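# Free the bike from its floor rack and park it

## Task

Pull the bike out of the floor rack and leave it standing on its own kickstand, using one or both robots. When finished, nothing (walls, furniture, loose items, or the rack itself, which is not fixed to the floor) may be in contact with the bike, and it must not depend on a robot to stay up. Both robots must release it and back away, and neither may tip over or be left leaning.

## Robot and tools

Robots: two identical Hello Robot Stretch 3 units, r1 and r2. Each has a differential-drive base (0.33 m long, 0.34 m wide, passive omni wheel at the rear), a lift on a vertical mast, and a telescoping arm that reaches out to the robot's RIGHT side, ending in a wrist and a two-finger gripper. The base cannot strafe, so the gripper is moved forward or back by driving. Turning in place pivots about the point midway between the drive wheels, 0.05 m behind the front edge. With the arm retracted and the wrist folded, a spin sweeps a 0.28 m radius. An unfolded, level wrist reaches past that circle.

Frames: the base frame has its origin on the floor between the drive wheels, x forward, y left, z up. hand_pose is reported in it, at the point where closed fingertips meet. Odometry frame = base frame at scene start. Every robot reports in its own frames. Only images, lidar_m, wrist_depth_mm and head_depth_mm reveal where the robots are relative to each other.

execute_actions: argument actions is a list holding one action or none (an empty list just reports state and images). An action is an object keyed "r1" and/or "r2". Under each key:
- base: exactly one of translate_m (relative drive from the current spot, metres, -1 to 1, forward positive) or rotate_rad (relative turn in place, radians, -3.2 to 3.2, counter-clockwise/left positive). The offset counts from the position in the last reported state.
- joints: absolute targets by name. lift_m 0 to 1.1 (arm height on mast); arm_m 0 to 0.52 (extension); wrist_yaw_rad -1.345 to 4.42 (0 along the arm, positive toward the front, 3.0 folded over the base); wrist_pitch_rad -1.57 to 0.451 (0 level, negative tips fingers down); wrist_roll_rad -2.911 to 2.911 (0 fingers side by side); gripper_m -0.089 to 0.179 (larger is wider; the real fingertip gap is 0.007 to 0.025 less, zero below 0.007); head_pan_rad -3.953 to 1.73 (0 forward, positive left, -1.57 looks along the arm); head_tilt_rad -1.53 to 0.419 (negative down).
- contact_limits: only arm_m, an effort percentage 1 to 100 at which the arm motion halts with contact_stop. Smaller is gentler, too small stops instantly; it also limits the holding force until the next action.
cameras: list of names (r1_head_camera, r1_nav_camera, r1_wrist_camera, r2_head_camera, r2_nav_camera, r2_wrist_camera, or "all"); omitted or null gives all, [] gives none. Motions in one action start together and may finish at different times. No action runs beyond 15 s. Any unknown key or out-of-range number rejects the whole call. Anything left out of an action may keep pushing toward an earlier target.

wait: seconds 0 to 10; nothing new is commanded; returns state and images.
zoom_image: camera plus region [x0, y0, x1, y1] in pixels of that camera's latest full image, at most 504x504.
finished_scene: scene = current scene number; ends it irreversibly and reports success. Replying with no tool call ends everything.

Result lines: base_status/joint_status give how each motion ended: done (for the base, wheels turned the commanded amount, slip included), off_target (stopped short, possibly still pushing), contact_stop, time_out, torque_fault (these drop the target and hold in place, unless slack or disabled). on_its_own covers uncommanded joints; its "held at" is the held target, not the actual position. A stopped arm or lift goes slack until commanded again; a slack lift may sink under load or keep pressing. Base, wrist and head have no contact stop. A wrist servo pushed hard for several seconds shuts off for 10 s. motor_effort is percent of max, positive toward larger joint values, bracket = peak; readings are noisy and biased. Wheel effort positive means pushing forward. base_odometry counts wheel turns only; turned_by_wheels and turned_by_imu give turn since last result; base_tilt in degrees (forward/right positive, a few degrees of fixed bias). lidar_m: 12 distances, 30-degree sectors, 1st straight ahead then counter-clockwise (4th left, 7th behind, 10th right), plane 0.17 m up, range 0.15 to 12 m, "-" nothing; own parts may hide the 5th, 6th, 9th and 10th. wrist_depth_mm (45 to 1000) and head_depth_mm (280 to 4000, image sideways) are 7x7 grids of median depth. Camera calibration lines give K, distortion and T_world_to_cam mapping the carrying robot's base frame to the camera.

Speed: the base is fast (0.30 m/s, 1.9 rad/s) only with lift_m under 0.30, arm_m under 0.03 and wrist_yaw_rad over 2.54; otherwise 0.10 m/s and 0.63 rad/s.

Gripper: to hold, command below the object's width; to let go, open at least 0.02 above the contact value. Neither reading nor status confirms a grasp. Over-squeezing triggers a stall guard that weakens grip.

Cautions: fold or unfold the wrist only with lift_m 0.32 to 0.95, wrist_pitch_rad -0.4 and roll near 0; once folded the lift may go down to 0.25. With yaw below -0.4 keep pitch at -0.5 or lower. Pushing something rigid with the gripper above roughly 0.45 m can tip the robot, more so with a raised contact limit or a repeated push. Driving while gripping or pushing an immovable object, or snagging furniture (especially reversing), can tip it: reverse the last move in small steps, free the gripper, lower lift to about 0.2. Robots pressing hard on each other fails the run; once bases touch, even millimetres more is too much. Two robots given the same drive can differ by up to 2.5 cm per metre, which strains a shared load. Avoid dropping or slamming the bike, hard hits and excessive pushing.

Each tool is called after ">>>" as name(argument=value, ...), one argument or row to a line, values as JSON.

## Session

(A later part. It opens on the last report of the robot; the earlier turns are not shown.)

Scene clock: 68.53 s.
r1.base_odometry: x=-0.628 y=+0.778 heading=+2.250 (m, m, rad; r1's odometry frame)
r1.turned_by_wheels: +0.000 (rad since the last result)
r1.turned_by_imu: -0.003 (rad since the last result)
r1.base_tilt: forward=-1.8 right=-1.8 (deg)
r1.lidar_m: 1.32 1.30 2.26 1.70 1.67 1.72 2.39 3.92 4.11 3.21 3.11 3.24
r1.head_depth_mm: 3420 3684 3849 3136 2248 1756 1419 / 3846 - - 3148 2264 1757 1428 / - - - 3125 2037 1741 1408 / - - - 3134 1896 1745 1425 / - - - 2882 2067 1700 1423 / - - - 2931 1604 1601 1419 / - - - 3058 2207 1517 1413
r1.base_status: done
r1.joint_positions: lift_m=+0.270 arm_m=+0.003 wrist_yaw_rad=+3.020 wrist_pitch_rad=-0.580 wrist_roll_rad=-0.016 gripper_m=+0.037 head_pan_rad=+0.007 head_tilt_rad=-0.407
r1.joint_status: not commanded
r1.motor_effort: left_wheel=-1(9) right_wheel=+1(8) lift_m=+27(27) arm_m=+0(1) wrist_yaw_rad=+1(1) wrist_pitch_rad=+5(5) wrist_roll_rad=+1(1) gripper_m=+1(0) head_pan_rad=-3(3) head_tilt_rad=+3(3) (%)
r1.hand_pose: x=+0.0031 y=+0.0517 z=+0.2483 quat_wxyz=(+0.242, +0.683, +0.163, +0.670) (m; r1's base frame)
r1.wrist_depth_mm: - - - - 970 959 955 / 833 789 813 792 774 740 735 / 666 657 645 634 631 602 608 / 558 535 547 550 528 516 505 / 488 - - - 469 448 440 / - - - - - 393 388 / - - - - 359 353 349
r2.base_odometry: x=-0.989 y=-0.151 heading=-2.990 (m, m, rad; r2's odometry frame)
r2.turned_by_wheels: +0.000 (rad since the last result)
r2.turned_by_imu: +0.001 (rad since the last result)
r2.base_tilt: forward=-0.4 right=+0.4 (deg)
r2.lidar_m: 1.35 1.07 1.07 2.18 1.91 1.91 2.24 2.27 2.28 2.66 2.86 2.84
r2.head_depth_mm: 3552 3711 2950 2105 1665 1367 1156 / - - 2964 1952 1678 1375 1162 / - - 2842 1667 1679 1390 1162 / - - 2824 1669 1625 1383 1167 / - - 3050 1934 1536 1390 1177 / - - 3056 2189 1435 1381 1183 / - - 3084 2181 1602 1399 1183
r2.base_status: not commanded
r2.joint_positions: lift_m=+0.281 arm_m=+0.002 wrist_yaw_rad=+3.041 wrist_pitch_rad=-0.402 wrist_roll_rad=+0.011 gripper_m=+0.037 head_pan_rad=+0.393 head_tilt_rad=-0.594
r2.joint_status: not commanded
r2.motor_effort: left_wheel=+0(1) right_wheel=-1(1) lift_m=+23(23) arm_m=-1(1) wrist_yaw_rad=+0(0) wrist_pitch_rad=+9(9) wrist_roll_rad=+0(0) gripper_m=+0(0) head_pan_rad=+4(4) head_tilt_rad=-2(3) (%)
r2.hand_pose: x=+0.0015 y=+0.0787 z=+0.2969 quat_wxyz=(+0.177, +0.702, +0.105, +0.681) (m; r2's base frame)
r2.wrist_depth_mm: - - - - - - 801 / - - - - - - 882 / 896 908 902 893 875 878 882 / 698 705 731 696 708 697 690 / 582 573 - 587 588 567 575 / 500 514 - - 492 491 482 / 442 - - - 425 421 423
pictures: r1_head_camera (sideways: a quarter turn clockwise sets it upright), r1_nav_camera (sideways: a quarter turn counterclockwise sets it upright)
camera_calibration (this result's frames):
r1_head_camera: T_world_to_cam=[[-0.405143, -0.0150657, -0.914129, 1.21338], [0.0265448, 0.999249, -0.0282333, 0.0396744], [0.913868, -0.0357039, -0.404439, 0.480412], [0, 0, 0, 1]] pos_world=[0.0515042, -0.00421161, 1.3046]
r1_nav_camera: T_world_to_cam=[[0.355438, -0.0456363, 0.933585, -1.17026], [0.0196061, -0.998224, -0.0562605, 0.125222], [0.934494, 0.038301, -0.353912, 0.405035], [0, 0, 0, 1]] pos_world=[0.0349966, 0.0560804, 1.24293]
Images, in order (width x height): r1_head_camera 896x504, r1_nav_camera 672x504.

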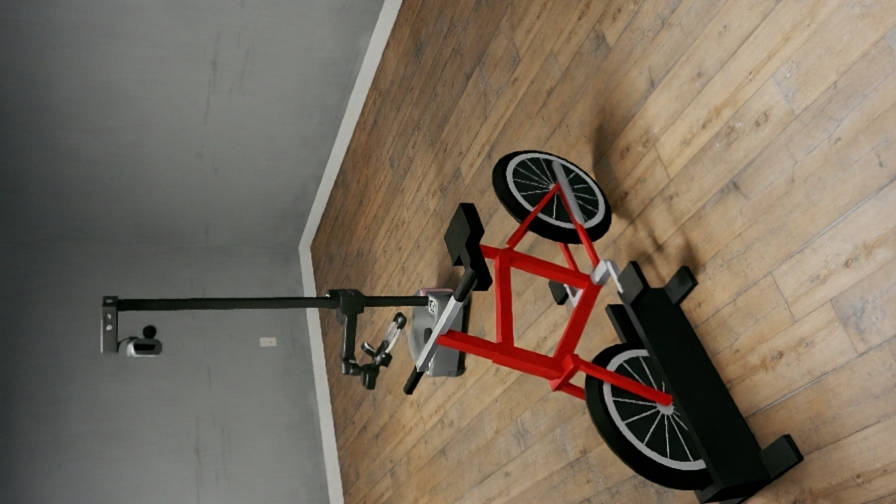

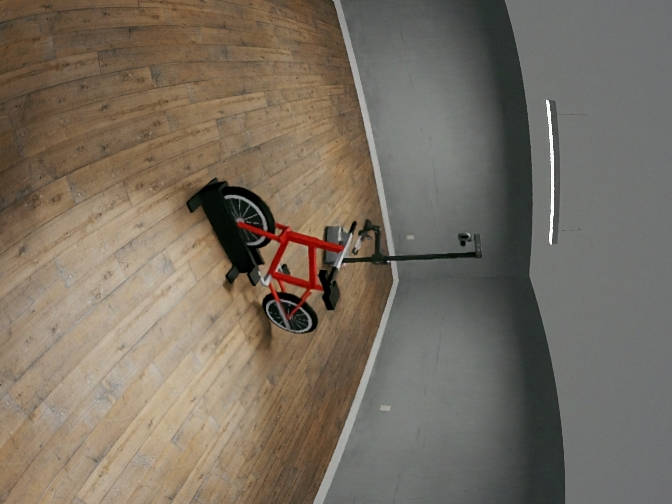

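>>> execute_actions(
  actions=[
    {"r1":{"base":{"rotate_rad":-0.47}}},
  ],
  cameras=[],
)

>>> execute_actions(
  actions=[
    {"r1":{"base":{"translate_m":1.0}}},
  ],
  cameras=[],
)

>>> execute_actions(
  actions=[
    {"r1":{"base":{"translate_m":0.37}}},
  ],
  cameras=[],
)

>>> execute_actions(
  actions=[
    {"r1":{"base":{"rotate_rad":2.74},"joints":{"head_pan_rad":-1.57,"head_tilt_rad":-0.9}}},
  ],
  cameras=["r1_head_camera","r1_nav_camera"],
)

Scene clock: 104.17 s.
r1.base_odometry: x=-0.628 y=+0.778 heading=+1.780 (m, m, rad; r1's odometry frame)
r1.turned_by_wheels: -0.470 (rad since the last result)
r1.turned_by_imu: -0.474 (rad since the last result)
r1.base_tilt: forward=-2.0 right=-1.8 (deg)
r1.lidar_m: 1.88 1.30 1.31 2.17 1.68 1.64 1.75 2.54 3.93 4.12 3.15 3.09
r1.head_depth_mm: 2677 2837 2934 3051 2266 1752 1422 / 2773 2920 3111 3185 2239 1746 1427 / 2950 3079 3370 3124 2241 1760 1429 / 3066 3333 3593 3136 2241 1745 1423 / 3264 3498 3728 3137 2232 1736 1411 / 3412 3767 - 3116 2220 1734 1410 / 3606 - - 3153 1969 1718 1416
r1.base_status: done
r1.joint_positions: lift_m=+0.270 arm_m=+0.003 wrist_yaw_rad=+3.020 wrist_pitch_rad=-0.580 wrist_roll_rad=-0.016 gripper_m=+0.037 head_pan_rad=+0.007 head_tilt_rad=-0.407
r1.joint_status: not commanded
r1.motor_effort: left_wheel=+2(12) right_wheel=-3(7) lift_m=+27(27) arm_m=+0(0) wrist_yaw_rad=+1(1) wrist_pitch_rad=+5(5) wrist_roll_rad=+0(0) gripper_m=-1(1) head_pan_rad=-2(3) head_tilt_rad=+4(3) (%)
r1.hand_pose: x=+0.0031 y=+0.0517 z=+0.2483 quat_wxyz=(+0.242, +0.683, +0.163, +0.670) (m; r1's base frame)
r1.wrist_depth_mm: - - - - 956 965 909 / 839 800 802 763 766 742 735 / 682 662 654 629 616 613 606 / 558 543 537 552 527 519 506 / 482 - - - 470 449 448 / - - - - - 403 393 / - - - - 360 353 353
r2.base_odometry: x=-0.989 y=-0.151 heading=-2.990 (m, m, rad; r2's odometry frame)
r2.turned_by_wheels: +0.000 (rad since the last result)
r2.turned_by_imu: +0.001 (rad since the last result)
r2.base_tilt: forward=-0.3 right=+0.5 (deg)
r2.lidar_m: 1.34 1.07 1.07 2.18 1.91 1.90 2.24 2.28 2.27 2.67 2.86 2.84
r2.head_depth_mm: 3530 3844 2927 2123 1664 1365 1161 / - - 2964 1991 1668 1376 1166 / - - 2821 1665 1675 1380 1167 / - - 2855 1682 1623 1366 1171 / - - 3077 1928 1545 1383 1176 / - - 3034 2177 1429 1381 1174 / - - 3050 2173 1605 1387 1179
r2.base_status: not commanded
r2.joint_positions: lift_m=+0.281 arm_m=+0.002 wrist_yaw_rad=+3.041 wrist_pitch_rad=-0.402 wrist_roll_rad=+0.011 gripper_m=+0.037 head_pan_rad=+0.393 head_tilt_rad=-0.594
r2.joint_status: not commanded
r2.motor_effort: left_wheel=+1(1) right_wheel=-1(1) lift_m=+23(23) arm_m=+0(1) wrist_yaw_rad=+0(1) wrist_pitch_rad=+9(9) wrist_roll_rad=+0(0) gripper_m=-1(1) head_pan_rad=+3(4) head_tilt_rad=-3(3) (%)
r2.hand_pose: x=+0.0015 y=+0.0787 z=+0.2969 quat_wxyz=(+0.177, +0.702, +0.105, +0.681) (m; r2's base frame)
r2.wrist_depth_mm: - - - - - - 801 / - - - - - - 848 / 898 895 890 882 871 885 889 / 705 707 719 697 704 708 695 / 591 582 - 572 582 575 570 / 504 510 - - 491 486 486 / 444 - - - 428 427 424
pictures: none
No camera images: the call's "cameras" was empty. Leave "cameras" out to get every camera's image.

Scene clock: 109.27 s.
r1.base_odometry: x=-0.836 y=+1.756 heading=+1.780 (m, m, rad; r1's odometry frame)
r1.turned_by_wheels: +0.000 (rad since the last result)
r1.turned_by_imu: -0.003 (rad since the last result)
r1.base_tilt: forward=-2.0 right=-1.8 (deg)
r1.lidar_m: 2.43 0.84 0.80 0.80 2.51 2.47 2.62 3.76 4.49 3.05 2.34 2.29
r1.head_depth_mm: 1930 2080 2213 2318 2255 1734 1432 / 2050 2169 2322 2483 2253 1745 1410 / 2139 2305 2442 2594 2248 1752 1432 / 2268 2414 2582 2775 2206 1743 1427 / 2410 2555 2731 2934 2234 1738 1418 / 2534 2731 2954 3014 2216 1738 1418 / 2668 2968 3182 3074 2253 1716 1407
r1.base_status: done
r1.joint_positions: lift_m=+0.270 arm_m=+0.003 wrist_yaw_rad=+3.020 wrist_pitch_rad=-0.580 wrist_roll_rad=-0.016 gripper_m=+0.037 head_pan_rad=+0.007 head_tilt_rad=-0.407
r1.joint_status: not commanded
r1.motor_effort: left_wheel=+3(13) right_wheel=-3(7) lift_m=+27(27) arm_m=+0(0) wrist_yaw_rad=+0(0) wrist_pitch_rad=+5(4) wrist_roll_rad=+0(0) gripper_m=-1(1) head_pan_rad=-2(3) head_tilt_rad=+3(3) (%)
r1.hand_pose: x=+0.0031 y=+0.0517 z=+0.2483 quat_wxyz=(+0.242, +0.683, +0.163, +0.670) (m; r1's base frame)
r1.wrist_depth_mm: - - 891 792 775 937 656 / 820 804 791 776 754 749 712 / 675 664 642 632 619 623 601 / 559 553 540 546 522 525 511 / 480 - - - 470 450 443 / - - - - - 399 394 / - - - - 356 358 354
r2.base_odometry: x=-0.989 y=-0.151 heading=-2.990 (m, m, rad; r2's odometry frame)
r2.turned_by_wheels: +0.000 (rad since the last result)
r2.turned_by_imu: +0.001 (rad since the last result)
r2.base_tilt: forward=-0.3 right=+0.4 (deg)
r2.lidar_m: 1.35 1.07 1.07 2.18 1.91 1.91 2.24 2.28 2.28 2.66 2.86 2.84
r2.head_depth_mm: 3516 3735 2971 2132 1658 1360 1164 / - - 2944 1972 1673 1379 1159 / - - 3021 1670 1678 1376 1166 / - - 2872 1681 1627 1382 1170 / - - 2589 1941 1556 1383 1178 / - - 2770 2172 1429 1397 1172 / - - 3071 2177 1599 1393 1183
r2.base_status: not commanded
r2.joint_positions: lift_m=+0.281 arm_m=+0.002 wrist_yaw_rad=+3.041 wrist_pitch_rad=-0.402 wrist_roll_rad=+0.011 gripper_m=+0.037 head_pan_rad=+0.393 head_tilt_rad=-0.594
r2.joint_status: not commanded
r2.motor_effort: left_wheel=+1(0) right_wheel=-2(1) lift_m=+23(23) arm_m=-1(1) wrist_yaw_rad=+1(1) wrist_pitch_rad=+9(9) wrist_roll_rad=+0(0) gripper_m=-1(1) head_pan_rad=+4(4) head_tilt_rad=-3(2) (%)
r2.hand_pose: x=+0.0015 y=+0.0787 z=+0.2969 quat_wxyz=(+0.177, +0.702, +0.105, +0.681) (m; r2's base frame)
r2.wrist_depth_mm: - - - - - - 815 / - - - - - - 879 / 885 925 879 905 885 878 877 / 727 711 716 699 694 698 689 / 586 580 - 583 584 577 579 / 497 507 - - 493 490 484 / 446 - - - 421 422 421
pictures: none
No camera images: the call's "cameras" was empty. Leave "cameras" out to get every camera's image.

Scene clock: 112.23 s.
r1.base_odometry: x=-0.913 y=+2.118 heading=+1.780 (m, m, rad; r1's odometry frame)
r1.turned_by_wheels: +0.000 (rad since the last result)
r1.turned_by_imu: -0.001 (rad since the last result)
r1.base_tilt: forward=-1.9 right=-1.8 (deg)
r1.lidar_m: 2.10 0.68 0.63 0.78 0.83 2.78 2.95 4.23 4.69 2.64 2.02 1.98
r1.head_depth_mm: 1688 1789 1909 2020 2140 1746 1417 / 1773 1878 2010 2143 2210 1745 1424 / 1857 1979 2130 2262 2246 1738 1418 / 1945 2095 2251 2432 2217 1732 1424 / 2092 2218 2415 2598 2228 1727 1421 / 2199 2346 2545 2759 2234 1721 1406 / 2338 2507 2761 2922 2229 1732 1412
r1.base_status: done
r1.joint_positions: lift_m=+0.270 arm_m=+0.003 wrist_yaw_rad=+3.020 wrist_pitch_rad=-0.580 wrist_roll_rad=-0.016 gripper_m=+0.037 head_pan_rad=+0.007 head_tilt_rad=-0.407
r1.joint_status: not commanded
r1.motor_effort: left_wheel=+3(14) right_wheel=-3(7) lift_m=+27(27) arm_m=+0(0) wrist_yaw_rad=+1(0) wrist_pitch_rad=+5(5) wrist_roll_rad=+0(0) gripper_m=+0(1) head_pan_rad=-3(2) head_tilt_rad=+3(3) (%)
r1.hand_pose: x=+0.0031 y=+0.0517 z=+0.2483 quat_wxyz=(+0.242, +0.683, +0.163, +0.670) (m; r1's base frame)
r1.wrist_depth_mm: - - 707 942 621 570 862 / 835 802 753 764 692 673 739 / 683 663 650 632 625 612 591 / 555 546 543 548 522 514 517 / 481 - - - 465 456 445 / - - - - - 397 392 / - - - - 356 355 351
r2.base_odometry: x=-0.989 y=-0.151 heading=-2.990 (m, m, rad; r2's odometry frame)
r2.turned_by_wheels: +0.000 (rad since the last result)
r2.turned_by_imu: +0.001 (rad since the last result)
r2.base_tilt: forward=-0.4 right=+0.4 (deg)
r2.lidar_m: 1.35 1.07 1.07 2.19 1.90 1.91 2.24 2.28 2.28 2.67 2.86 2.84
r2.head_depth_mm: 3525 3800 2919 2106 1668 1379 1162 / - - 2910 1983 1662 1360 1170 / - - 3003 1692 1676 1366 1168 / - - 2881 1675 1629 1378 1174 / - - 3045 1934 1538 1387 1178 / - - 2586 1959 1431 1389 1176 / - - 3091 2027 1605 1396 1180
r2.base_status: not commanded
r2.joint_positions: lift_m=+0.281 arm_m=+0.002 wrist_yaw_rad=+3.041 wrist_pitch_rad=-0.402 wrist_roll_rad=+0.011 gripper_m=+0.037 head_pan_rad=+0.393 head_tilt_rad=-0.594
r2.joint_status: not commanded
r2.motor_effort: left_wheel=+1(0) right_wheel=-1(2) lift_m=+23(24) arm_m=-1(0) wrist_yaw_rad=+0(0) wrist_pitch_rad=+9(9) wrist_roll_rad=+0(0) gripper_m=-1(0) head_pan_rad=+4(4) head_tilt_rad=-2(2) (%)
r2.hand_pose: x=+0.0015 y=+0.0787 z=+0.2969 quat_wxyz=(+0.177, +0.702, +0.105, +0.681) (m; r2's base frame)
r2.wrist_depth_mm: - - - - - - 807 / - - - - - - 876 / 910 921 893 879 901 880 874 / 708 710 723 707 699 695 704 / 583 588 - 580 589 571 568 / 496 511 - - 494 492 487 / 442 - - - 426 429 422
pictures: none
No camera images: the call's "cameras" was empty. Leave "cameras" out to get every camera's image.

Scene clock: 115.03 s.
r1.base_odometry: x=-0.913 y=+2.118 heading=-1.763 (m, m, rad; r1's odometry frame)
r1.turned_by_wheels: +2.740 (rad since the last result)
r1.turned_by_imu: +2.765 (rad since the last result)
r1.base_tilt: forward=-2.0 right=-1.9 (deg)
r1.lidar_m: 2.77 3.06 4.71 4.69 2.43 2.00 1.99 2.19 0.66 0.63 0.78 0.92
r1.head_depth_mm: 2620 2308 1920 1641 1437 1274 1144 / 2915 1916 1912 1632 1385 1264 1137 / 2843 1991 1900 1616 1238 1262 1153 / 2838 2275 1890 1612 1184 1255 1161 / 2835 2259 1885 962 1279 1250 1145 / 2846 2253 1862 1002 1334 1254 1126 / 2792 2194 1868 1526 1213 1251 1119
r1.base_status: done
r1.joint_positions: lift_m=+0.270 arm_m=+0.003 wrist_yaw_rad=+3.020 wrist_pitch_rad=-0.580 wrist_roll_rad=-0.016 gripper_m=+0.037 head_pan_rad=-1.563 head_tilt_rad=-0.889
r1.joint_status: all done
r1.motor_effort: left_wheel=-2(11) right_wheel=+2(10) lift_m=+27(27) arm_m=+0(0) wrist_yaw_rad=+0(0) wrist_pitch_rad=+5(4) wrist_roll_rad=+0(0) gripper_m=+0(0) head_pan_rad=-2(34) head_tilt_rad=-6(36) (%)
r1.hand_pose: x=+0.0031 y=+0.0517 z=+0.2483 quat_wxyz=(+0.242, +0.683, +0.163, +0.670) (m; r1's base frame)
r1.wrist_depth_mm: - - - - 999 969 933 / 844 794 785 795 768 750 726 / 656 651 647 634 639 614 605 / 559 547 538 542 525 521 514 / 478 - - - 474 457 440 / - - - - - 396 392 / - - - - 360 355 353
r2.base_odometry: x=-0.989 y=-0.151 heading=-2.990 (m, m, rad; r2's odometry frame)
r2.turned_by_wheels: +0.000 (rad since the last result)
r2.turned_by_imu: +0.000 (rad since the last result)
r2.base_tilt: forward=-0.4 right=+0.5 (deg)
r2.lidar_m: 1.34 1.07 1.07 2.18 1.91 1.91 2.24 2.27 2.28 2.67 2.86 2.84
r2.head_depth_mm: 3562 3707 2933 2111 1657 1370 1159 / - - 2992 1965 1652 1372 1170 / - - 2973 1675 1685 1384 1166 / - - 2823 1704 1628 1378 1172 / - - 3012 1925 1544 1376 1180 / - - 3044 2105 1420 1383 1177 / - - 3072 1919 1608 1395 1176
r2.base_status: not commanded
r2.joint_positions: lift_m=+0.281 arm_m=+0.002 wrist_yaw_rad=+3.041 wrist_pitch_rad=-0.402 wrist_roll_rad=+0.011 gripper_m=+0.037 head_pan_rad=+0.393 head_tilt_rad=-0.594
r2.joint_status: not commanded
r2.motor_effort: left_wheel=+1(1) right_wheel=-2(1) lift_m=+23(23) arm_m=-1(1) wrist_yaw_rad=+0(0) wrist_pitch_rad=+9(9) wrist_roll_rad=+0(0) gripper_m=+0(1) head_pan_rad=+4(4) head_tilt_rad=-2(2) (%)
r2.hand_pose: x=+0.0015 y=+0.0787 z=+0.2969 quat_wxyz=(+0.177, +0.702, +0.105, +0.681) (m; r2's base frame)
r2.wrist_depth_mm: - - - - - - 803 / - - - - - - 858 / 906 914 902 892 895 896 863 / 718 715 731 706 704 701 691 / 580 589 - 576 584 573 563 / 494 512 - - 494 486 488 / 446 - - - 431 426 424
pictures: r1_head_camera (sideways: a quarter turn clockwise sets it upright), r1_nav_camera (sideways: a quarter turn counterclockwise sets it upright)
camera_calibration (this result's frames):
r1_head_camera: T_world_to_cam=[[-0.0182758, 0.782439, -0.622459, 0.830804], [0.999138, -0.00892146, -0.0405498, 0.0497543], [-0.037281, -0.622663, -0.781601, 0.97686], [0, 0, 0, 1]] pos_world=[0.00189047, -0.0413547, 1.28267]
r1_nav_camera: T_world_to_cam=[[-0.0423491, -0.747491, 0.66292, -0.814948], [-0.998421, 0.00715588, -0.055713, 0.130684], [0.0369012, -0.664233, -0.746614, 0.921414], [0, 0, 0, 1]] pos_world=[0.0619639, 0.00193228, 1.23547]
Images, in order (width x height): r1_head_camera 896x504, r1_nav_camera 672x504.

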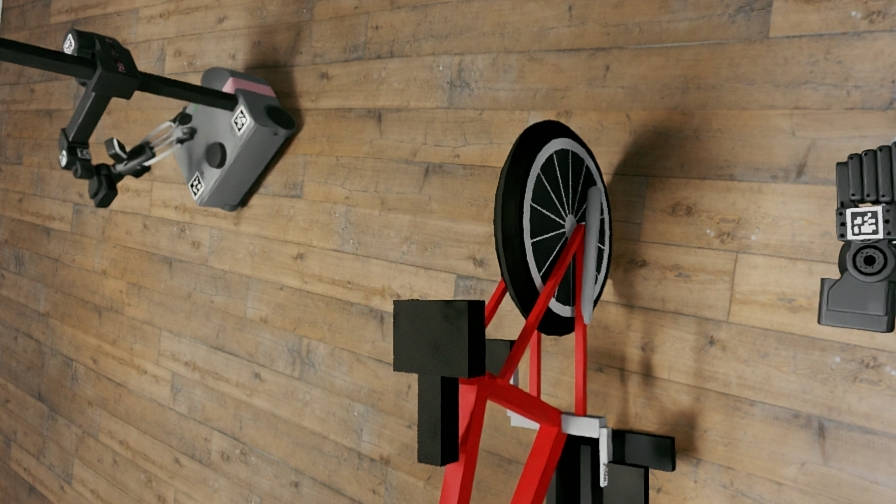

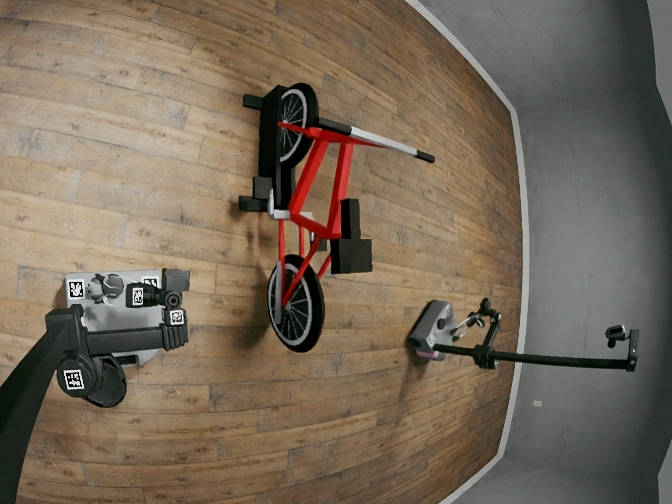

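>>> execute_actions(
  actions=[
    {"r1":{"joints":{"lift_m":0.5,"wrist_pitch_rad":-0.4}}},
  ],
  cameras=[],
)

>>> execute_actions(
  actions=[
    {"r1":{"base":{"translate_m":-0.13},"joints":{"wrist_yaw_rad":0,"gripper_m":0.0}}},
  ],
  cameras=[],
)

>>> execute_actions(
  actions=[
    {"r1":{"joints":{"wrist_pitch_rad":-0.7,"lift_m":0.45}}},
  ],
  cameras=["r1_head_camera","r1_wrist_camera"],
)

Scene clock: 140.53 s.
r1.base_odometry: x=-0.913 y=+2.118 heading=-1.763 (m, m, rad; r1's odometry frame)
r1.turned_by_wheels: +0.000 (rad since the last result)
r1.turned_by_imu: +0.001 (rad since the last result)
r1.base_tilt: forward=-1.9 right=-1.8 (deg)
r1.lidar_m: 2.77 3.06 4.72 4.69 2.43 2.00 1.99 2.20 0.66 0.63 0.78 0.92
r1.head_depth_mm: 2649 2328 1933 1646 1433 1270 1142 / 2932 1912 1914 1641 1409 1265 1158 / 2861 2006 1910 1636 1227 1261 - / 2856 2267 1906 1625 1188 1254 - / 2809 2244 1856 960 1270 1261 1090 / 2807 2243 1863 996 1330 1255 1131 / 2761 2227 1846 1525 1220 1242 1119
r1.base_status: not commanded
r1.joint_positions: lift_m=+0.500 arm_m=+0.003 wrist_yaw_rad=+3.020 wrist_pitch_rad=-0.423 wrist_roll_rad=-0.016 gripper_m=+0.037 head_pan_rad=-1.563 head_tilt_rad=-0.889
r1.joint_status: all done
r1.motor_effort: left_wheel=-2(2) right_wheel=+2(2) lift_m=+43(43) arm_m=+0(0) wrist_yaw_rad=+1(1) wrist_pitch_rad=+9(10) wrist_roll_rad=+0(0) gripper_m=+0(1) head_pan_rad=-3(2) head_tilt_rad=-5(6) (%)
r1.hand_pose: x=+0.0058 y=+0.0742 z=+0.5112 quat_wxyz=(+0.190, +0.693, +0.108, +0.687) (m; r1's base frame)
r1.wrist_depth_mm: - - - - - - - / - - - - - - - / - - - - - - - / - - - - - - - / 886 913 - 865 853 826 800 / 768 751 - 725 705 723 717 / 654 650 - 638 612 616 608
r2.base_odometry: x=-0.989 y=-0.151 heading=-2.990 (m, m, rad; r2's odometry frame)
r2.turned_by_wheels: +0.000 (rad since the last result)
r2.turned_by_imu: +0.001 (rad since the last result)
r2.base_tilt: forward=-0.4 right=+0.4 (deg)
r2.lidar_m: 1.34 1.07 1.07 2.18 1.91 1.91 2.25 2.27 2.28 2.67 2.86 2.84
r2.head_depth_mm: 3551 3794 2964 2132 1664 1370 1166 / - - 2952 1965 1664 1372 1165 / - - 2957 1679 1667 1377 1173 / - - 2835 1678 1630 1381 1169 / - - 3038 1926 1548 1390 1172 / - - 3051 2153 1423 1380 1174 / - - 2585 1908 1600 1396 1181
r2.base_status: not commanded
r2.joint_positions: lift_m=+0.281 arm_m=+0.002 wrist_yaw_rad=+3.041 wrist_pitch_rad=-0.402 wrist_roll_rad=+0.011 gripper_m=+0.037 head_pan_rad=+0.393 head_tilt_rad=-0.594
r2.joint_status: not commanded
r2.motor_effort: left_wheel=+0(1) right_wheel=-1(1) lift_m=+23(23) arm_m=+0(1) wrist_yaw_rad=+0(0) wrist_pitch_rad=+9(9) wrist_roll_rad=+1(0) gripper_m=-1(1) head_pan_rad=+4(4) head_tilt_rad=-2(2) (%)
r2.hand_pose: x=+0.0015 y=+0.0787 z=+0.2969 quat_wxyz=(+0.177, +0.702, +0.105, +0.681) (m; r2's base frame)
r2.wrist_depth_mm: - - - - - - 823 / - - - - - - 864 / 912 899 889 900 883 870 872 / 719 709 716 714 697 696 693 / 584 584 - 587 595 580 579 / 494 510 - - 494 494 487 / 443 - - - 428 428 426
pictures: none
No camera images: the call's "cameras" was empty. Leave "cameras" out to get every camera's image.

Scene clock: 143.07 s.
r1.base_odometry: x=-0.888 y=+2.246 heading=-1.763 (m, m, rad; r1's odometry frame)
r1.turned_by_wheels: +0.000 (rad since the last result)
r1.turned_by_imu: +0.001 (rad since the last result)
r1.base_tilt: forward=-1.9 right=-1.8 (deg)
r1.lidar_m: 2.90 3.19 4.74 4.45 2.27 1.87 1.86 2.05 3.25 0.63 0.66 0.91
r1.head_depth_mm: 2943 2315 1928 1643 1430 1274 1138 / 1634 2215 1888 1636 1426 1262 1157 / 2662 1922 1874 1626 1396 1270 - / 2801 2191 1885 1625 1218 1280 - / 2825 2267 1867 1617 1176 1258 1129 / 2789 2232 1883 1287 1329 1249 1122 / 2812 2212 1856 953 1346 1248 1124
r1.base_status: done
r1.joint_positions: lift_m=+0.500 arm_m=+0.003 wrist_yaw_rad=+0.003 wrist_pitch_rad=-0.423 wrist_roll_rad=-0.016 gripper_m=+0.000 head_pan_rad=-1.563 head_tilt_rad=-0.889
r1.joint_status: all done
r1.motor_effort: left_wheel=-2(9) right_wheel=+2(3) lift_m=+43(44) arm_m=+0(0) wrist_yaw_rad=-3(2) wrist_pitch_rad=+9(9) wrist_roll_rad=+0(0) gripper_m=-1(79) head_pan_rad=-3(3) head_tilt_rad=-5(6) (%)
r1.hand_pose: x=-0.0208 y=-0.3717 z=+0.5112 quat_wxyz=(+0.697, +0.151, -0.685, -0.146) (m; r1's base frame)
r1.wrist_depth_mm: - - - - - - - / 386 337 - - - - - / - 495 - - - - - / - 509 496 481 - - 977 / 594 627 544 - 808 832 827 / 579 687 678 687 723 715 698 / 640 655 642 645 629 615 621
r2.base_odometry: x=-0.989 y=-0.151 heading=-2.990 (m, m, rad; r2's odometry frame)
r2.turned_by_wheels: +0.000 (rad since the last result)
r2.turned_by_imu: +0.000 (rad since the last result)
r2.base_tilt: forward=-0.4 right=+0.5 (deg)
r2.lidar_m: 1.35 1.07 1.07 2.18 1.91 1.91 2.23 2.27 2.28 2.67 2.86 2.84
r2.head_depth_mm: 3587 3802 2949 2123 1670 1368 1163 / - - 2982 1986 1667 1368 1167 / - - 2993 1690 1674 1380 1164 / - - 2856 1681 1625 1373 1165 / - - 3030 1928 1547 1384 1178 / - - 3064 2176 1425 1388 1182 / - - 3107 1909 1598 1396 1183
r2.base_status: not commanded
r2.joint_positions: lift_m=+0.281 arm_m=+0.002 wrist_yaw_rad=+3.041 wrist_pitch_rad=-0.402 wrist_roll_rad=+0.011 gripper_m=+0.037 head_pan_rad=+0.393 head_tilt_rad=-0.594
r2.joint_status: not commanded
r2.motor_effort: left_wheel=+0(1) right_wheel=-2(2) lift_m=+23(23) arm_m=-1(0) wrist_yaw_rad=+1(0) wrist_pitch_rad=+9(9) wrist_roll_rad=+0(0) gripper_m=-1(1) head_pan_rad=+4(3) head_tilt_rad=-2(2) (%)
r2.hand_pose: x=+0.0015 y=+0.0787 z=+0.2969 quat_wxyz=(+0.177, +0.702, +0.105, +0.681) (m; r2's base frame)
r2.wrist_depth_mm: - - - - - - 801 / - - - - - - 855 / 898 916 911 894 893 888 872 / 712 719 716 697 705 699 686 / 591 583 - 582 582 578 573 / 494 506 - - 490 488 486 / 438 - - - 427 428 422
pictures: none
No camera images: the call's "cameras" was empty. Leave "cameras" out to get every camera's image.

Scene clock: 144.33 s.
r1.base_odometry: x=-0.888 y=+2.246 heading=-1.763 (m, m, rad; r1's odometry frame)
r1.turned_by_wheels: +0.000 (rad since the last result)
r1.turned_by_imu: +0.000 (rad since the last result)
r1.base_tilt: forward=-2.0 right=-1.9 (deg)
r1.lidar_m: 2.90 3.22 4.75 4.43 2.27 1.87 1.86 2.05 3.24 0.63 0.66 0.91
r1.head_depth_mm: 2934 2315 1924 1642 1437 1272 1145 / 1646 2217 1904 1621 1435 1268 1160 / 2652 1926 1887 1613 1399 1264 - / 2876 2199 1893 1612 1221 1270 - / 2853 2263 1881 1609 1174 1256 1133 / 2789 2233 1876 1277 1336 1249 1123 / 2753 2206 1858 953 1347 1243 1126
r1.base_status: not commanded
r1.joint_positions: lift_m=+0.450 arm_m=+0.003 wrist_yaw_rad=+0.003 wrist_pitch_rad=-0.709 wrist_roll_rad=-0.016 gripper_m=+0.000 head_pan_rad=-1.563 head_tilt_rad=-0.889
r1.joint_status: all done
r1.motor_effort: left_wheel=-2(2) right_wheel=+2(2) lift_m=+27(38) arm_m=-1(0) wrist_yaw_rad=-2(3) wrist_pitch_rad=+3(8) wrist_roll_rad=+0(0) gripper_m=-3(2) head_pan_rad=-3(3) head_tilt_rad=-6(6) (%)
r1.hand_pose: x=-0.0210 y=-0.3267 z=+0.4039 quat_wxyz=(+0.669, +0.249, -0.657, -0.243) (m; r1's base frame)
r1.wrist_depth_mm: - - 410 401 - - - / 486 569 433 447 854 868 865 / 573 728 513 499 738 752 749 / 602 689 692 645 679 665 656 / 640 619 613 - 611 601 590 / 570 568 550 539 548 542 538 / 519 514 512 510 505 494 492
r2.base_odometry: x=-0.989 y=-0.151 heading=-2.990 (m, m, rad; r2's odometry frame)
r2.turned_by_wheels: +0.000 (rad since the last result)
r2.turned_by_imu: +0.000 (rad since the last result)
r2.base_tilt: forward=-0.4 right=+0.4 (deg)
r2.lidar_m: 1.35 1.07 1.07 2.18 1.91 1.91 2.24 2.27 2.28 2.67 2.85 2.84
r2.head_depth_mm: 3590 3853 2920 2126 1668 1370 1165 / - - 2944 1960 1671 1369 1168 / - - 2973 1676 1679 1376 1170 / - - 2855 1661 1646 1376 1173 / - - 3010 1916 1534 1376 1166 / - - 3044 2164 1425 1388 1175 / - - 3099 1887 1618 1388 1178
r2.base_status: not commanded
r2.joint_positions: lift_m=+0.281 arm_m=+0.002 wrist_yaw_rad=+3.041 wrist_pitch_rad=-0.402 wrist_roll_rad=+0.011 gripper_m=+0.037 head_pan_rad=+0.393 head_tilt_rad=-0.594
r2.joint_status: not commanded
r2.motor_effort: left_wheel=+0(1) right_wheel=-2(1) lift_m=+23(23) arm_m=+0(1) wrist_yaw_rad=+0(0) wrist_pitch_rad=+9(9) wrist_roll_rad=+0(0) gripper_m=-1(0) head_pan_rad=+4(4) head_tilt_rad=-2(2) (%)
r2.hand_pose: x=+0.0015 y=+0.0787 z=+0.2969 quat_wxyz=(+0.177, +0.702, +0.105, +0.681) (m; r2's base frame)
r2.wrist_depth_mm: - - - - - - 806 / - - - - - - 857 / 900 922 888 879 906 866 857 / 706 712 724 692 706 690 699 / 588 583 - 575 582 574 579 / 495 515 - - 489 490 485 / 441 - - - 430 424 425
pictures: r1_head_camera (sideways: a quarter turn clockwise sets it upright), r1_wrist_camera
camera_calibration (this result's frames):
r1_head_camera: T_world_to_cam=[[-0.0182621, 0.782439, -0.622459, 0.830804], [0.999138, -0.00893897, -0.0405498, 0.0497543], [-0.0372919, -0.622663, -0.781601, 0.97686], [0, 0, 0, 1]] pos_world=[0.00188975, -0.0413547, 1.28267]
r1_wrist_camera: T_world_to_cam=[[-0.999805, 0.016519, -0.0108528, -0.0068249], [0.0197102, 0.792375, -0.609716, 0.537001], [-0.00147243, -0.609811, -0.792545, 0.292089], [0, 0, 0, 1]] pos_world=[-0.0169779, -0.247274, 0.558838]
Images, in order (width x height): r1_head_camera 896x504, r1_wrist_camera 644x364.

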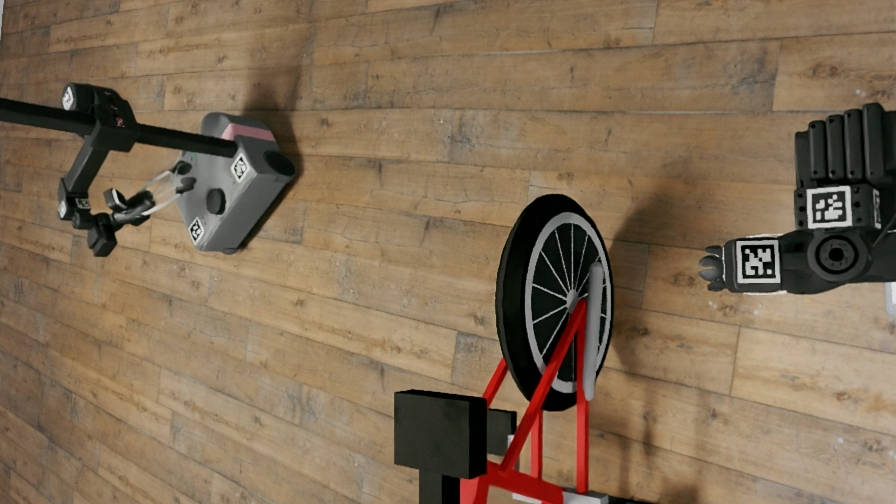

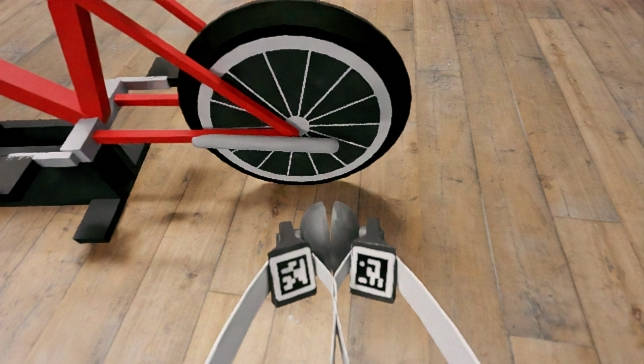

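>>> execute_actions(
  actions=[
    {"r1":{"base":{"translate_m":0.04},"joints":{"arm_m":0.265,"lift_m":0.33}}},
  ],
  cameras=["r1_head_camera","r1_wrist_camera"],
)

Scene clock: 155.93 s.
r1.base_odometry: x=-0.895 y=+2.207 heading=-1.763 (m, m, rad; r1's odometry frame)
r1.turned_by_wheels: +0.000 (rad since the last result)
r1.turned_by_imu: +0.001 (rad since the last result)
r1.base_tilt: forward=-1.9 right=-1.9 (deg)
r1.lidar_m: 2.86 3.15 4.73 4.53 2.32 1.91 1.90 2.10 0.65 0.63 0.83 0.91
r1.head_depth_mm: 2928 2341 1924 1634 1431 1270 1140 / 1671 2185 1906 1623 1420 1270 1142 / 2651 1937 1920 1625 1380 1266 - / 2815 2276 1889 1607 1131 1238 1137 / 2821 2224 1894 1606 1175 1251 1131 / 2810 2231 1883 942 1354 1258 1125 / 2784 2244 1871 1006 1301 1239 1127
r1.base_status: done
r1.joint_positions: lift_m=+0.330 arm_m=+0.265 wrist_yaw_rad=+0.002 wrist_pitch_rad=-0.710 wrist_roll_rad=-0.016 gripper_m=+0.000 head_pan_rad=-1.563 head_tilt_rad=-0.889
r1.joint_status: all done
r1.motor_effort: left_wheel=-3(6) right_wheel=+2(6) lift_m=+27(26) arm_m=+3(4) wrist_yaw_rad=-1(2) wrist_pitch_rad=+4(4) wrist_roll_rad=+0(0) gripper_m=-2(1) head_pan_rad=-2(4) head_tilt_rad=-5(6) (%)
r1.hand_pose: x=-0.0212 y=-0.5882 z=+0.2837 quat_wxyz=(+0.669, +0.249, -0.657, -0.244) (m; r1's base frame)
r1.wrist_depth_mm: 822 149 135 133 137 151 812 / 743 152 145 146 146 156 675 / 184 172 172 172 173 175 564 / 313 179 200 210 214 215 509 / 474 256 243 - 274 295 467 / 428 429 243 416 416 427 417 / 399 405 396 399 388 389 389
r2.base_odometry: x=-0.989 y=-0.151 heading=-2.990 (m, m, rad; r2's odometry frame)
r2.turned_by_wheels: +0.000 (rad since the last result)
r2.turned_by_imu: +0.001 (rad since the last result)
r2.base_tilt: forward=-0.3 right=+0.4 (deg)
r2.lidar_m: 1.35 1.07 1.07 2.18 1.91 1.91 2.24 2.27 2.28 2.66 2.85 2.84
r2.head_depth_mm: 3621 3750 2936 2119 1663 1366 1165 / - - 2967 1985 1674 1370 1160 / - - 3019 1684 1672 1377 1170 / - - 2826 1672 1628 1383 1173 / - - 2996 1930 1535 1379 1170 / - - 3067 2178 1426 1388 1187 / - - 3042 1859 1595 1392 1180
r2.base_status: not commanded
r2.joint_positions: lift_m=+0.281 arm_m=+0.002 wrist_yaw_rad=+3.041 wrist_pitch_rad=-0.402 wrist_roll_rad=+0.011 gripper_m=+0.037 head_pan_rad=+0.393 head_tilt_rad=-0.594
r2.joint_status: not commanded
r2.motor_effort: left_wheel=+1(0) right_wheel=-1(1) lift_m=+23(23) arm_m=-1(1) wrist_yaw_rad=+0(0) wrist_pitch_rad=+9(9) wrist_roll_rad=+0(0) gripper_m=-1(0) head_pan_rad=+4(3) head_tilt_rad=-3(3) (%)
r2.hand_pose: x=+0.0015 y=+0.0787 z=+0.2969 quat_wxyz=(+0.177, +0.702, +0.105, +0.681) (m; r2's base frame)
r2.wrist_depth_mm: - - - - - - 798 / - - - - - - 869 / 909 917 899 888 891 870 886 / 711 711 725 715 710 694 695 / 582 585 - 580 591 569 575 / 497 511 - - 487 492 490 / 444 - - - 428 424 428
pictures: r1_head_camera (sideways: a quarter turn clockwise sets it upright), r1_wrist_camera
camera_calibration (this result's frames):
r1_head_camera: T_world_to_cam=[[-0.0182297, 0.78244, -0.622459, 0.830804], [0.999137, -0.00898041, -0.0405498, 0.0497543], [-0.0373177, -0.622661, -0.781601, 0.97686], [0, 0, 0, 1]] pos_world=[0.00188803, -0.0413545, 1.28267]
r1_wrist_camera: T_world_to_cam=[[-0.999786, 0.017646, -0.0108346, -0.00335058], [0.0205943, 0.792919, -0.608979, 0.671103], [-0.00215509, -0.609072, -0.793112, 0.0379649], [0, 0, 0, 1]] pos_world=[-0.0170889, -0.508948, 0.438762]
Images, in order (width x height): r1_head_camera 896x504, r1_wrist_camera 644x364.

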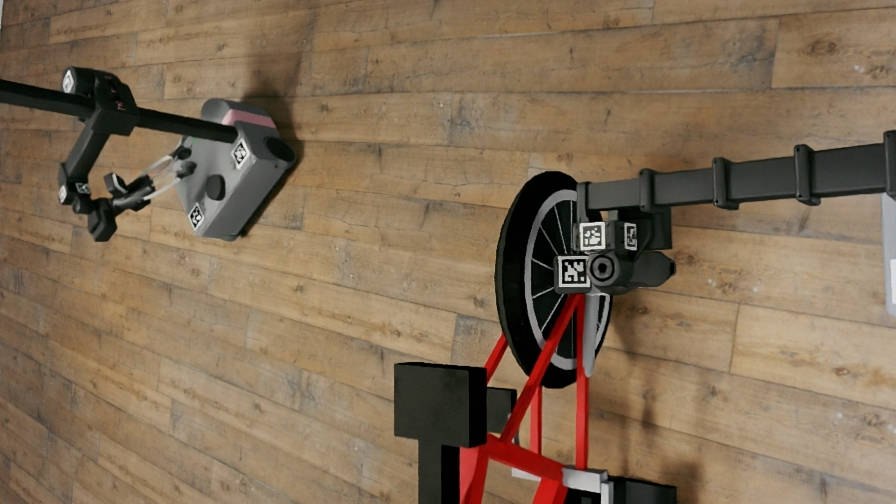

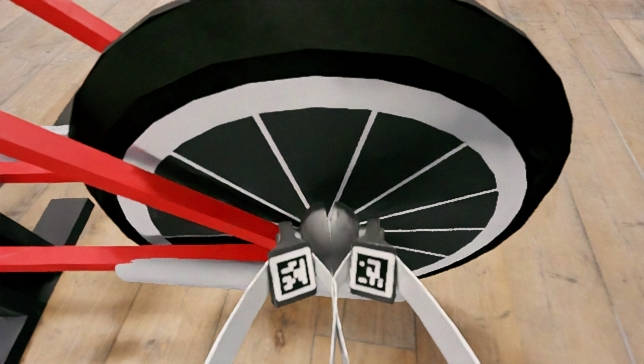

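>>> execute_actions(
  actions=[
    {"r1":{"joints":{"arm_m":0.245}}},
  ],
  cameras=[],
)

>>> execute_actions(
  actions=[
    {"r1":{"joints":{"lift_m":0.2}}},
  ],
  cameras=["r1_head_camera","r1_wrist_camera","r2_head_camera"],
)

Scene clock: 164.90 s.
r1.base_odometry: x=-0.895 y=+2.207 heading=-1.763 (m, m, rad; r1's odometry frame)
r1.turned_by_wheels: +0.000 (rad since the last result)
r1.turned_by_imu: +0.001 (rad since the last result)
r1.base_tilt: forward=-1.9 right=-1.8 (deg)
r1.lidar_m: 2.86 3.18 4.73 4.54 2.32 1.90 1.90 2.10 0.65 0.63 0.83 0.92
r1.head_depth_mm: 2952 2328 1912 1641 1433 1273 1150 / 1667 2182 1934 1637 1430 1276 1138 / 2693 1936 1898 1621 1378 1265 1153 / 2858 2255 1894 1606 1136 1240 1136 / 2781 2268 1873 1601 1170 1265 1125 / 2818 2227 1863 938 1357 1246 1128 / 2762 2231 1851 1005 1306 1244 1120
r1.base_status: not commanded
r1.joint_positions: lift_m=+0.330 arm_m=+0.245 wrist_yaw_rad=+0.002 wrist_pitch_rad=-0.710 wrist_roll_rad=-0.016 gripper_m=+0.000 head_pan_rad=-1.563 head_tilt_rad=-0.889
r1.joint_status: all done
r1.motor_effort: left_wheel=-3(2) right_wheel=+1(2) lift_m=+27(27) arm_m=-2(6) wrist_yaw_rad=-1(2) wrist_pitch_rad=+3(3) wrist_roll_rad=+0(0) gripper_m=-1(2) head_pan_rad=-2(4) head_tilt_rad=-6(6) (%)
r1.hand_pose: x=-0.0212 y=-0.5689 z=+0.2837 quat_wxyz=(+0.669, +0.249, -0.657, -0.244) (m; r1's base frame)
r1.wrist_depth_mm: 877 163 150 146 151 167 800 / 726 173 168 169 169 176 674 / 188 189 197 199 201 203 586 / 544 242 223 244 246 259 524 / 450 263 258 - 318 462 463 / 436 440 434 414 428 421 418 / 402 401 396 394 391 389 381
r2.base_odometry: x=-0.989 y=-0.151 heading=-2.990 (m, m, rad; r2's odometry frame)
r2.turned_by_wheels: +0.000 (rad since the last result)
r2.turned_by_imu: +0.001 (rad since the last result)
r2.base_tilt: forward=-0.4 right=+0.4 (deg)
r2.lidar_m: 1.35 1.07 1.07 2.18 1.91 1.91 2.24 2.28 2.27 2.66 2.86 2.84
r2.head_depth_mm: 3585 3712 2968 2105 1658 1370 1161 / - - 2973 1979 1657 1377 1164 / - - 3001 1688 1683 1375 1167 / - - 2857 1684 1641 1379 1169 / - - 3043 1937 1549 1378 1171 / - - 3036 2164 1427 1390 1169 / - - 3007 1816 1603 1397 1170
r2.base_status: not commanded
r2.joint_positions: lift_m=+0.281 arm_m=+0.002 wrist_yaw_rad=+3.041 wrist_pitch_rad=-0.402 wrist_roll_rad=+0.011 gripper_m=+0.037 head_pan_rad=+0.393 head_tilt_rad=-0.594
r2.joint_status: not commanded
r2.motor_effort: left_wheel=+1(0) right_wheel=-2(2) lift_m=+23(23) arm_m=+0(0) wrist_yaw_rad=+0(0) wrist_pitch_rad=+9(9) wrist_roll_rad=+0(0) gripper_m=+0(0) head_pan_rad=+4(4) head_tilt_rad=-3(2) (%)
r2.hand_pose: x=+0.0015 y=+0.0787 z=+0.2969 quat_wxyz=(+0.177, +0.702, +0.105, +0.681) (m; r2's base frame)
r2.wrist_depth_mm: - - - - - - 812 / - - - - - - 857 / 915 912 904 870 881 878 885 / 705 704 726 702 707 702 689 / 594 581 - 585 582 569 572 / 498 509 - - 497 490 493 / 441 - - - 431 429 419
pictures: none
No camera images: the call's "cameras" was empty. Leave "cameras" out to get every camera's image.

Scene clock: 167.07 s.
r1.base_odometry: x=-0.895 y=+2.207 heading=-1.763 (m, m, rad; r1's odometry frame)
r1.turned_by_wheels: +0.000 (rad since the last result)
r1.turned_by_imu: +0.000 (rad since the last result)
r1.base_tilt: forward=-2.0 right=-1.8 (deg)
r1.lidar_m: 2.86 3.15 4.73 4.50 2.33 1.91 1.90 2.10 0.65 0.63 0.83 0.91
r1.head_depth_mm: 2900 2307 1915 1640 1428 1276 1142 / 1682 2157 1903 1633 1429 1263 1135 / 2633 1934 1877 1624 1365 1258 1143 / 2857 2256 1861 1601 1180 1215 1144 / 2839 2294 1878 1608 1180 1247 1134 / 2829 2250 1867 945 1336 1254 1129 / 2781 2203 1870 1011 1227 1246 1125
r1.base_status: not commanded
r1.joint_positions: lift_m=+0.200 arm_m=+0.245 wrist_yaw_rad=+0.000 wrist_pitch_rad=-0.716 wrist_roll_rad=-0.016 gripper_m=+0.000 head_pan_rad=-1.563 head_tilt_rad=-0.889
r1.joint_status: all done
r1.motor_effort: left_wheel=-2(3) right_wheel=+1(3) lift_m=+27(27) arm_m=+0(2) wrist_yaw_rad=+1(1) wrist_pitch_rad=+6(8) wrist_roll_rad=+1(0) gripper_m=-3(1) head_pan_rad=-2(3) head_tilt_rad=-6(6) (%)
r1.hand_pose: x=-0.0215 y=-0.5674 z=+0.1526 quat_wxyz=(+0.668, +0.250, -0.656, -0.246) (m; r1's base frame)
r1.wrist_depth_mm: 146 143 140 148 149 149 150 / 165 164 147 166 172 172 180 / 151 150 147 144 141 206 395 / 390 261 248 247 251 348 363 / 343 341 334 - 327 327 323 / 311 308 305 289 298 293 295 / 282 281 276 276 273 271 268
r2.base_odometry: x=-0.989 y=-0.151 heading=-2.990 (m, m, rad; r2's odometry frame)
r2.turned_by_wheels: +0.000 (rad since the last result)
r2.turned_by_imu: +0.000 (rad since the last result)
r2.base_tilt: forward=-0.3 right=+0.5 (deg)
r2.lidar_m: 1.34 1.07 1.07 2.18 1.90 1.91 2.25 2.27 2.28 2.67 2.85 2.84
r2.head_depth_mm: 3573 3780 2936 2114 1648 1364 1164 / - - 2933 1990 1682 1369 1158 / - - 2986 1668 1677 1377 1171 / - - 2847 1676 1641 1387 1177 / - - 3037 1466 1535 1387 1175 / - - 3009 2197 1432 1392 1177 / - - 3089 1834 1608 1388 1177
r2.base_status: not commanded
r2.joint_positions: lift_m=+0.281 arm_m=+0.002 wrist_yaw_rad=+3.041 wrist_pitch_rad=-0.402 wrist_roll_rad=+0.011 gripper_m=+0.037 head_pan_rad=+0.393 head_tilt_rad=-0.594
r2.joint_status: not commanded
r2.motor_effort: left_wheel=+0(1) right_wheel=-2(1) lift_m=+23(23) arm_m=-1(1) wrist_yaw_rad=-1(0) wrist_pitch_rad=+9(9) wrist_roll_rad=+0(1) gripper_m=+0(1) head_pan_rad=+4(4) head_tilt_rad=-2(2) (%)
r2.hand_pose: x=+0.0015 y=+0.0787 z=+0.2969 quat_wxyz=(+0.177, +0.702, +0.105, +0.681) (m; r2's base frame)
r2.wrist_depth_mm: - - - - - - 807 / - - - - - - 848 / 903 899 895 896 871 895 891 / 713 712 734 696 707 702 688 / 580 600 - 588 586 573 579 / 497 509 - - 493 492 489 / 441 - - - 427 423 422
pictures: r1_head_camera (sideways: a quarter turn clockwise sets it upright), r1_wrist_camera, r2_head_camera (sideways: a quarter turn clockwise sets it upright)
camera_calibration (this result's frames):
r1_head_camera: T_world_to_cam=[[-0.018199, 0.782777, -0.622036, 0.830252], [0.999137, -0.00900088, -0.0405587, 0.049766], [-0.0373473, -0.622237, -0.781938, 0.977298], [0, 0, 0, 1]] pos_world=[0.0018862, -0.0413439, 1.28265]
r1_wrist_camera: T_world_to_cam=[[-0.999758, 0.0192235, -0.0107108, -0.0045325], [0.0217899, 0.796719, -0.603958, 0.576137], [-0.00307672, -0.604045, -0.796944, -0.0499313], [0, 0, 0, 1]] pos_world=[-0.017239, -0.489093, 0.308121]
r2_head_camera: T_world_to_cam=[[-0.567259, -0.180867, -0.803433, 1.06633], [-0.348442, 0.936671, 0.0351535, -0.0395484], [0.746194, 0.29989, -0.594357, 0.730194], [0, 0, 0, 1]] pos_world=[0.0462363, 0.0109292, 1.29211]
Images, in order (width x height): r1_head_camera 896x504, r1_wrist_camera 644x364, r2_head_camera 896x504.

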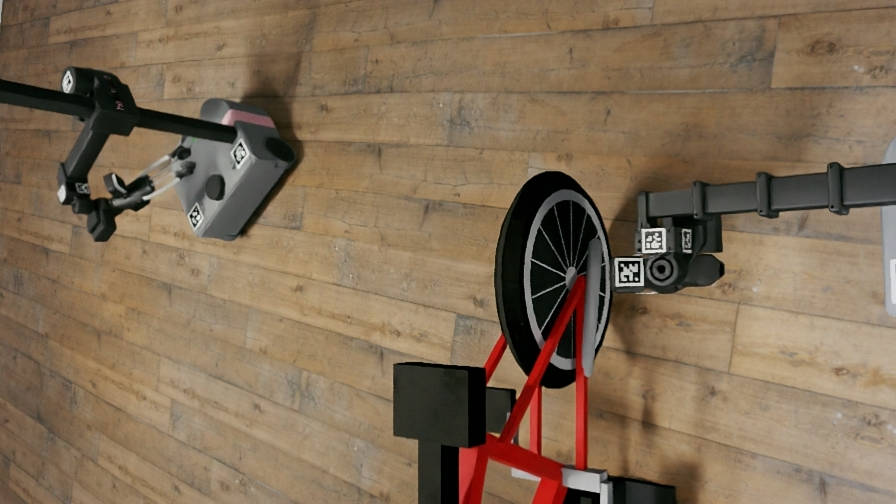

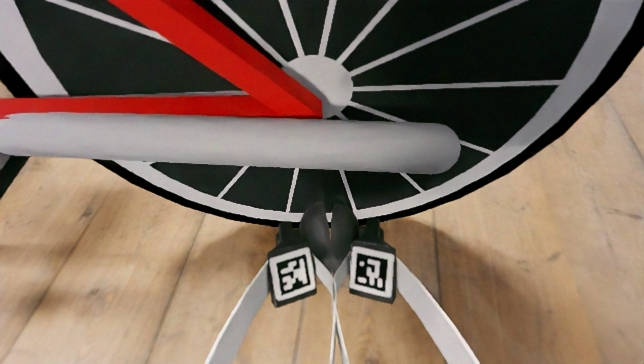

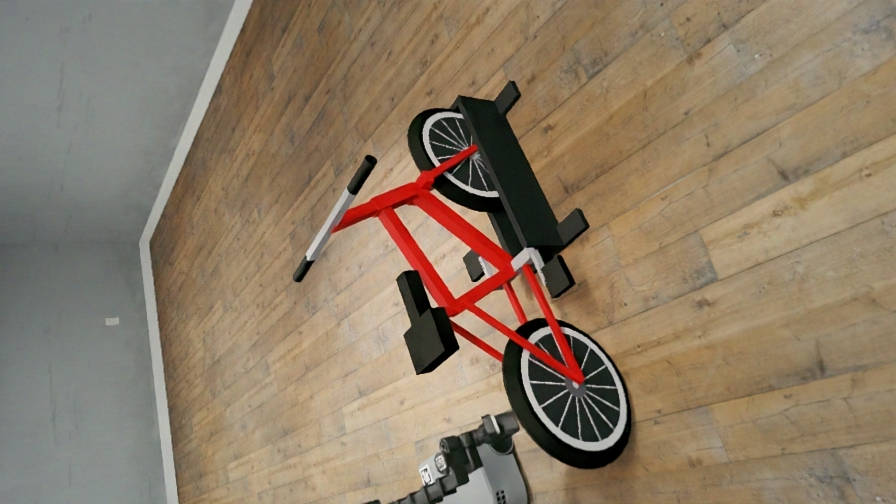

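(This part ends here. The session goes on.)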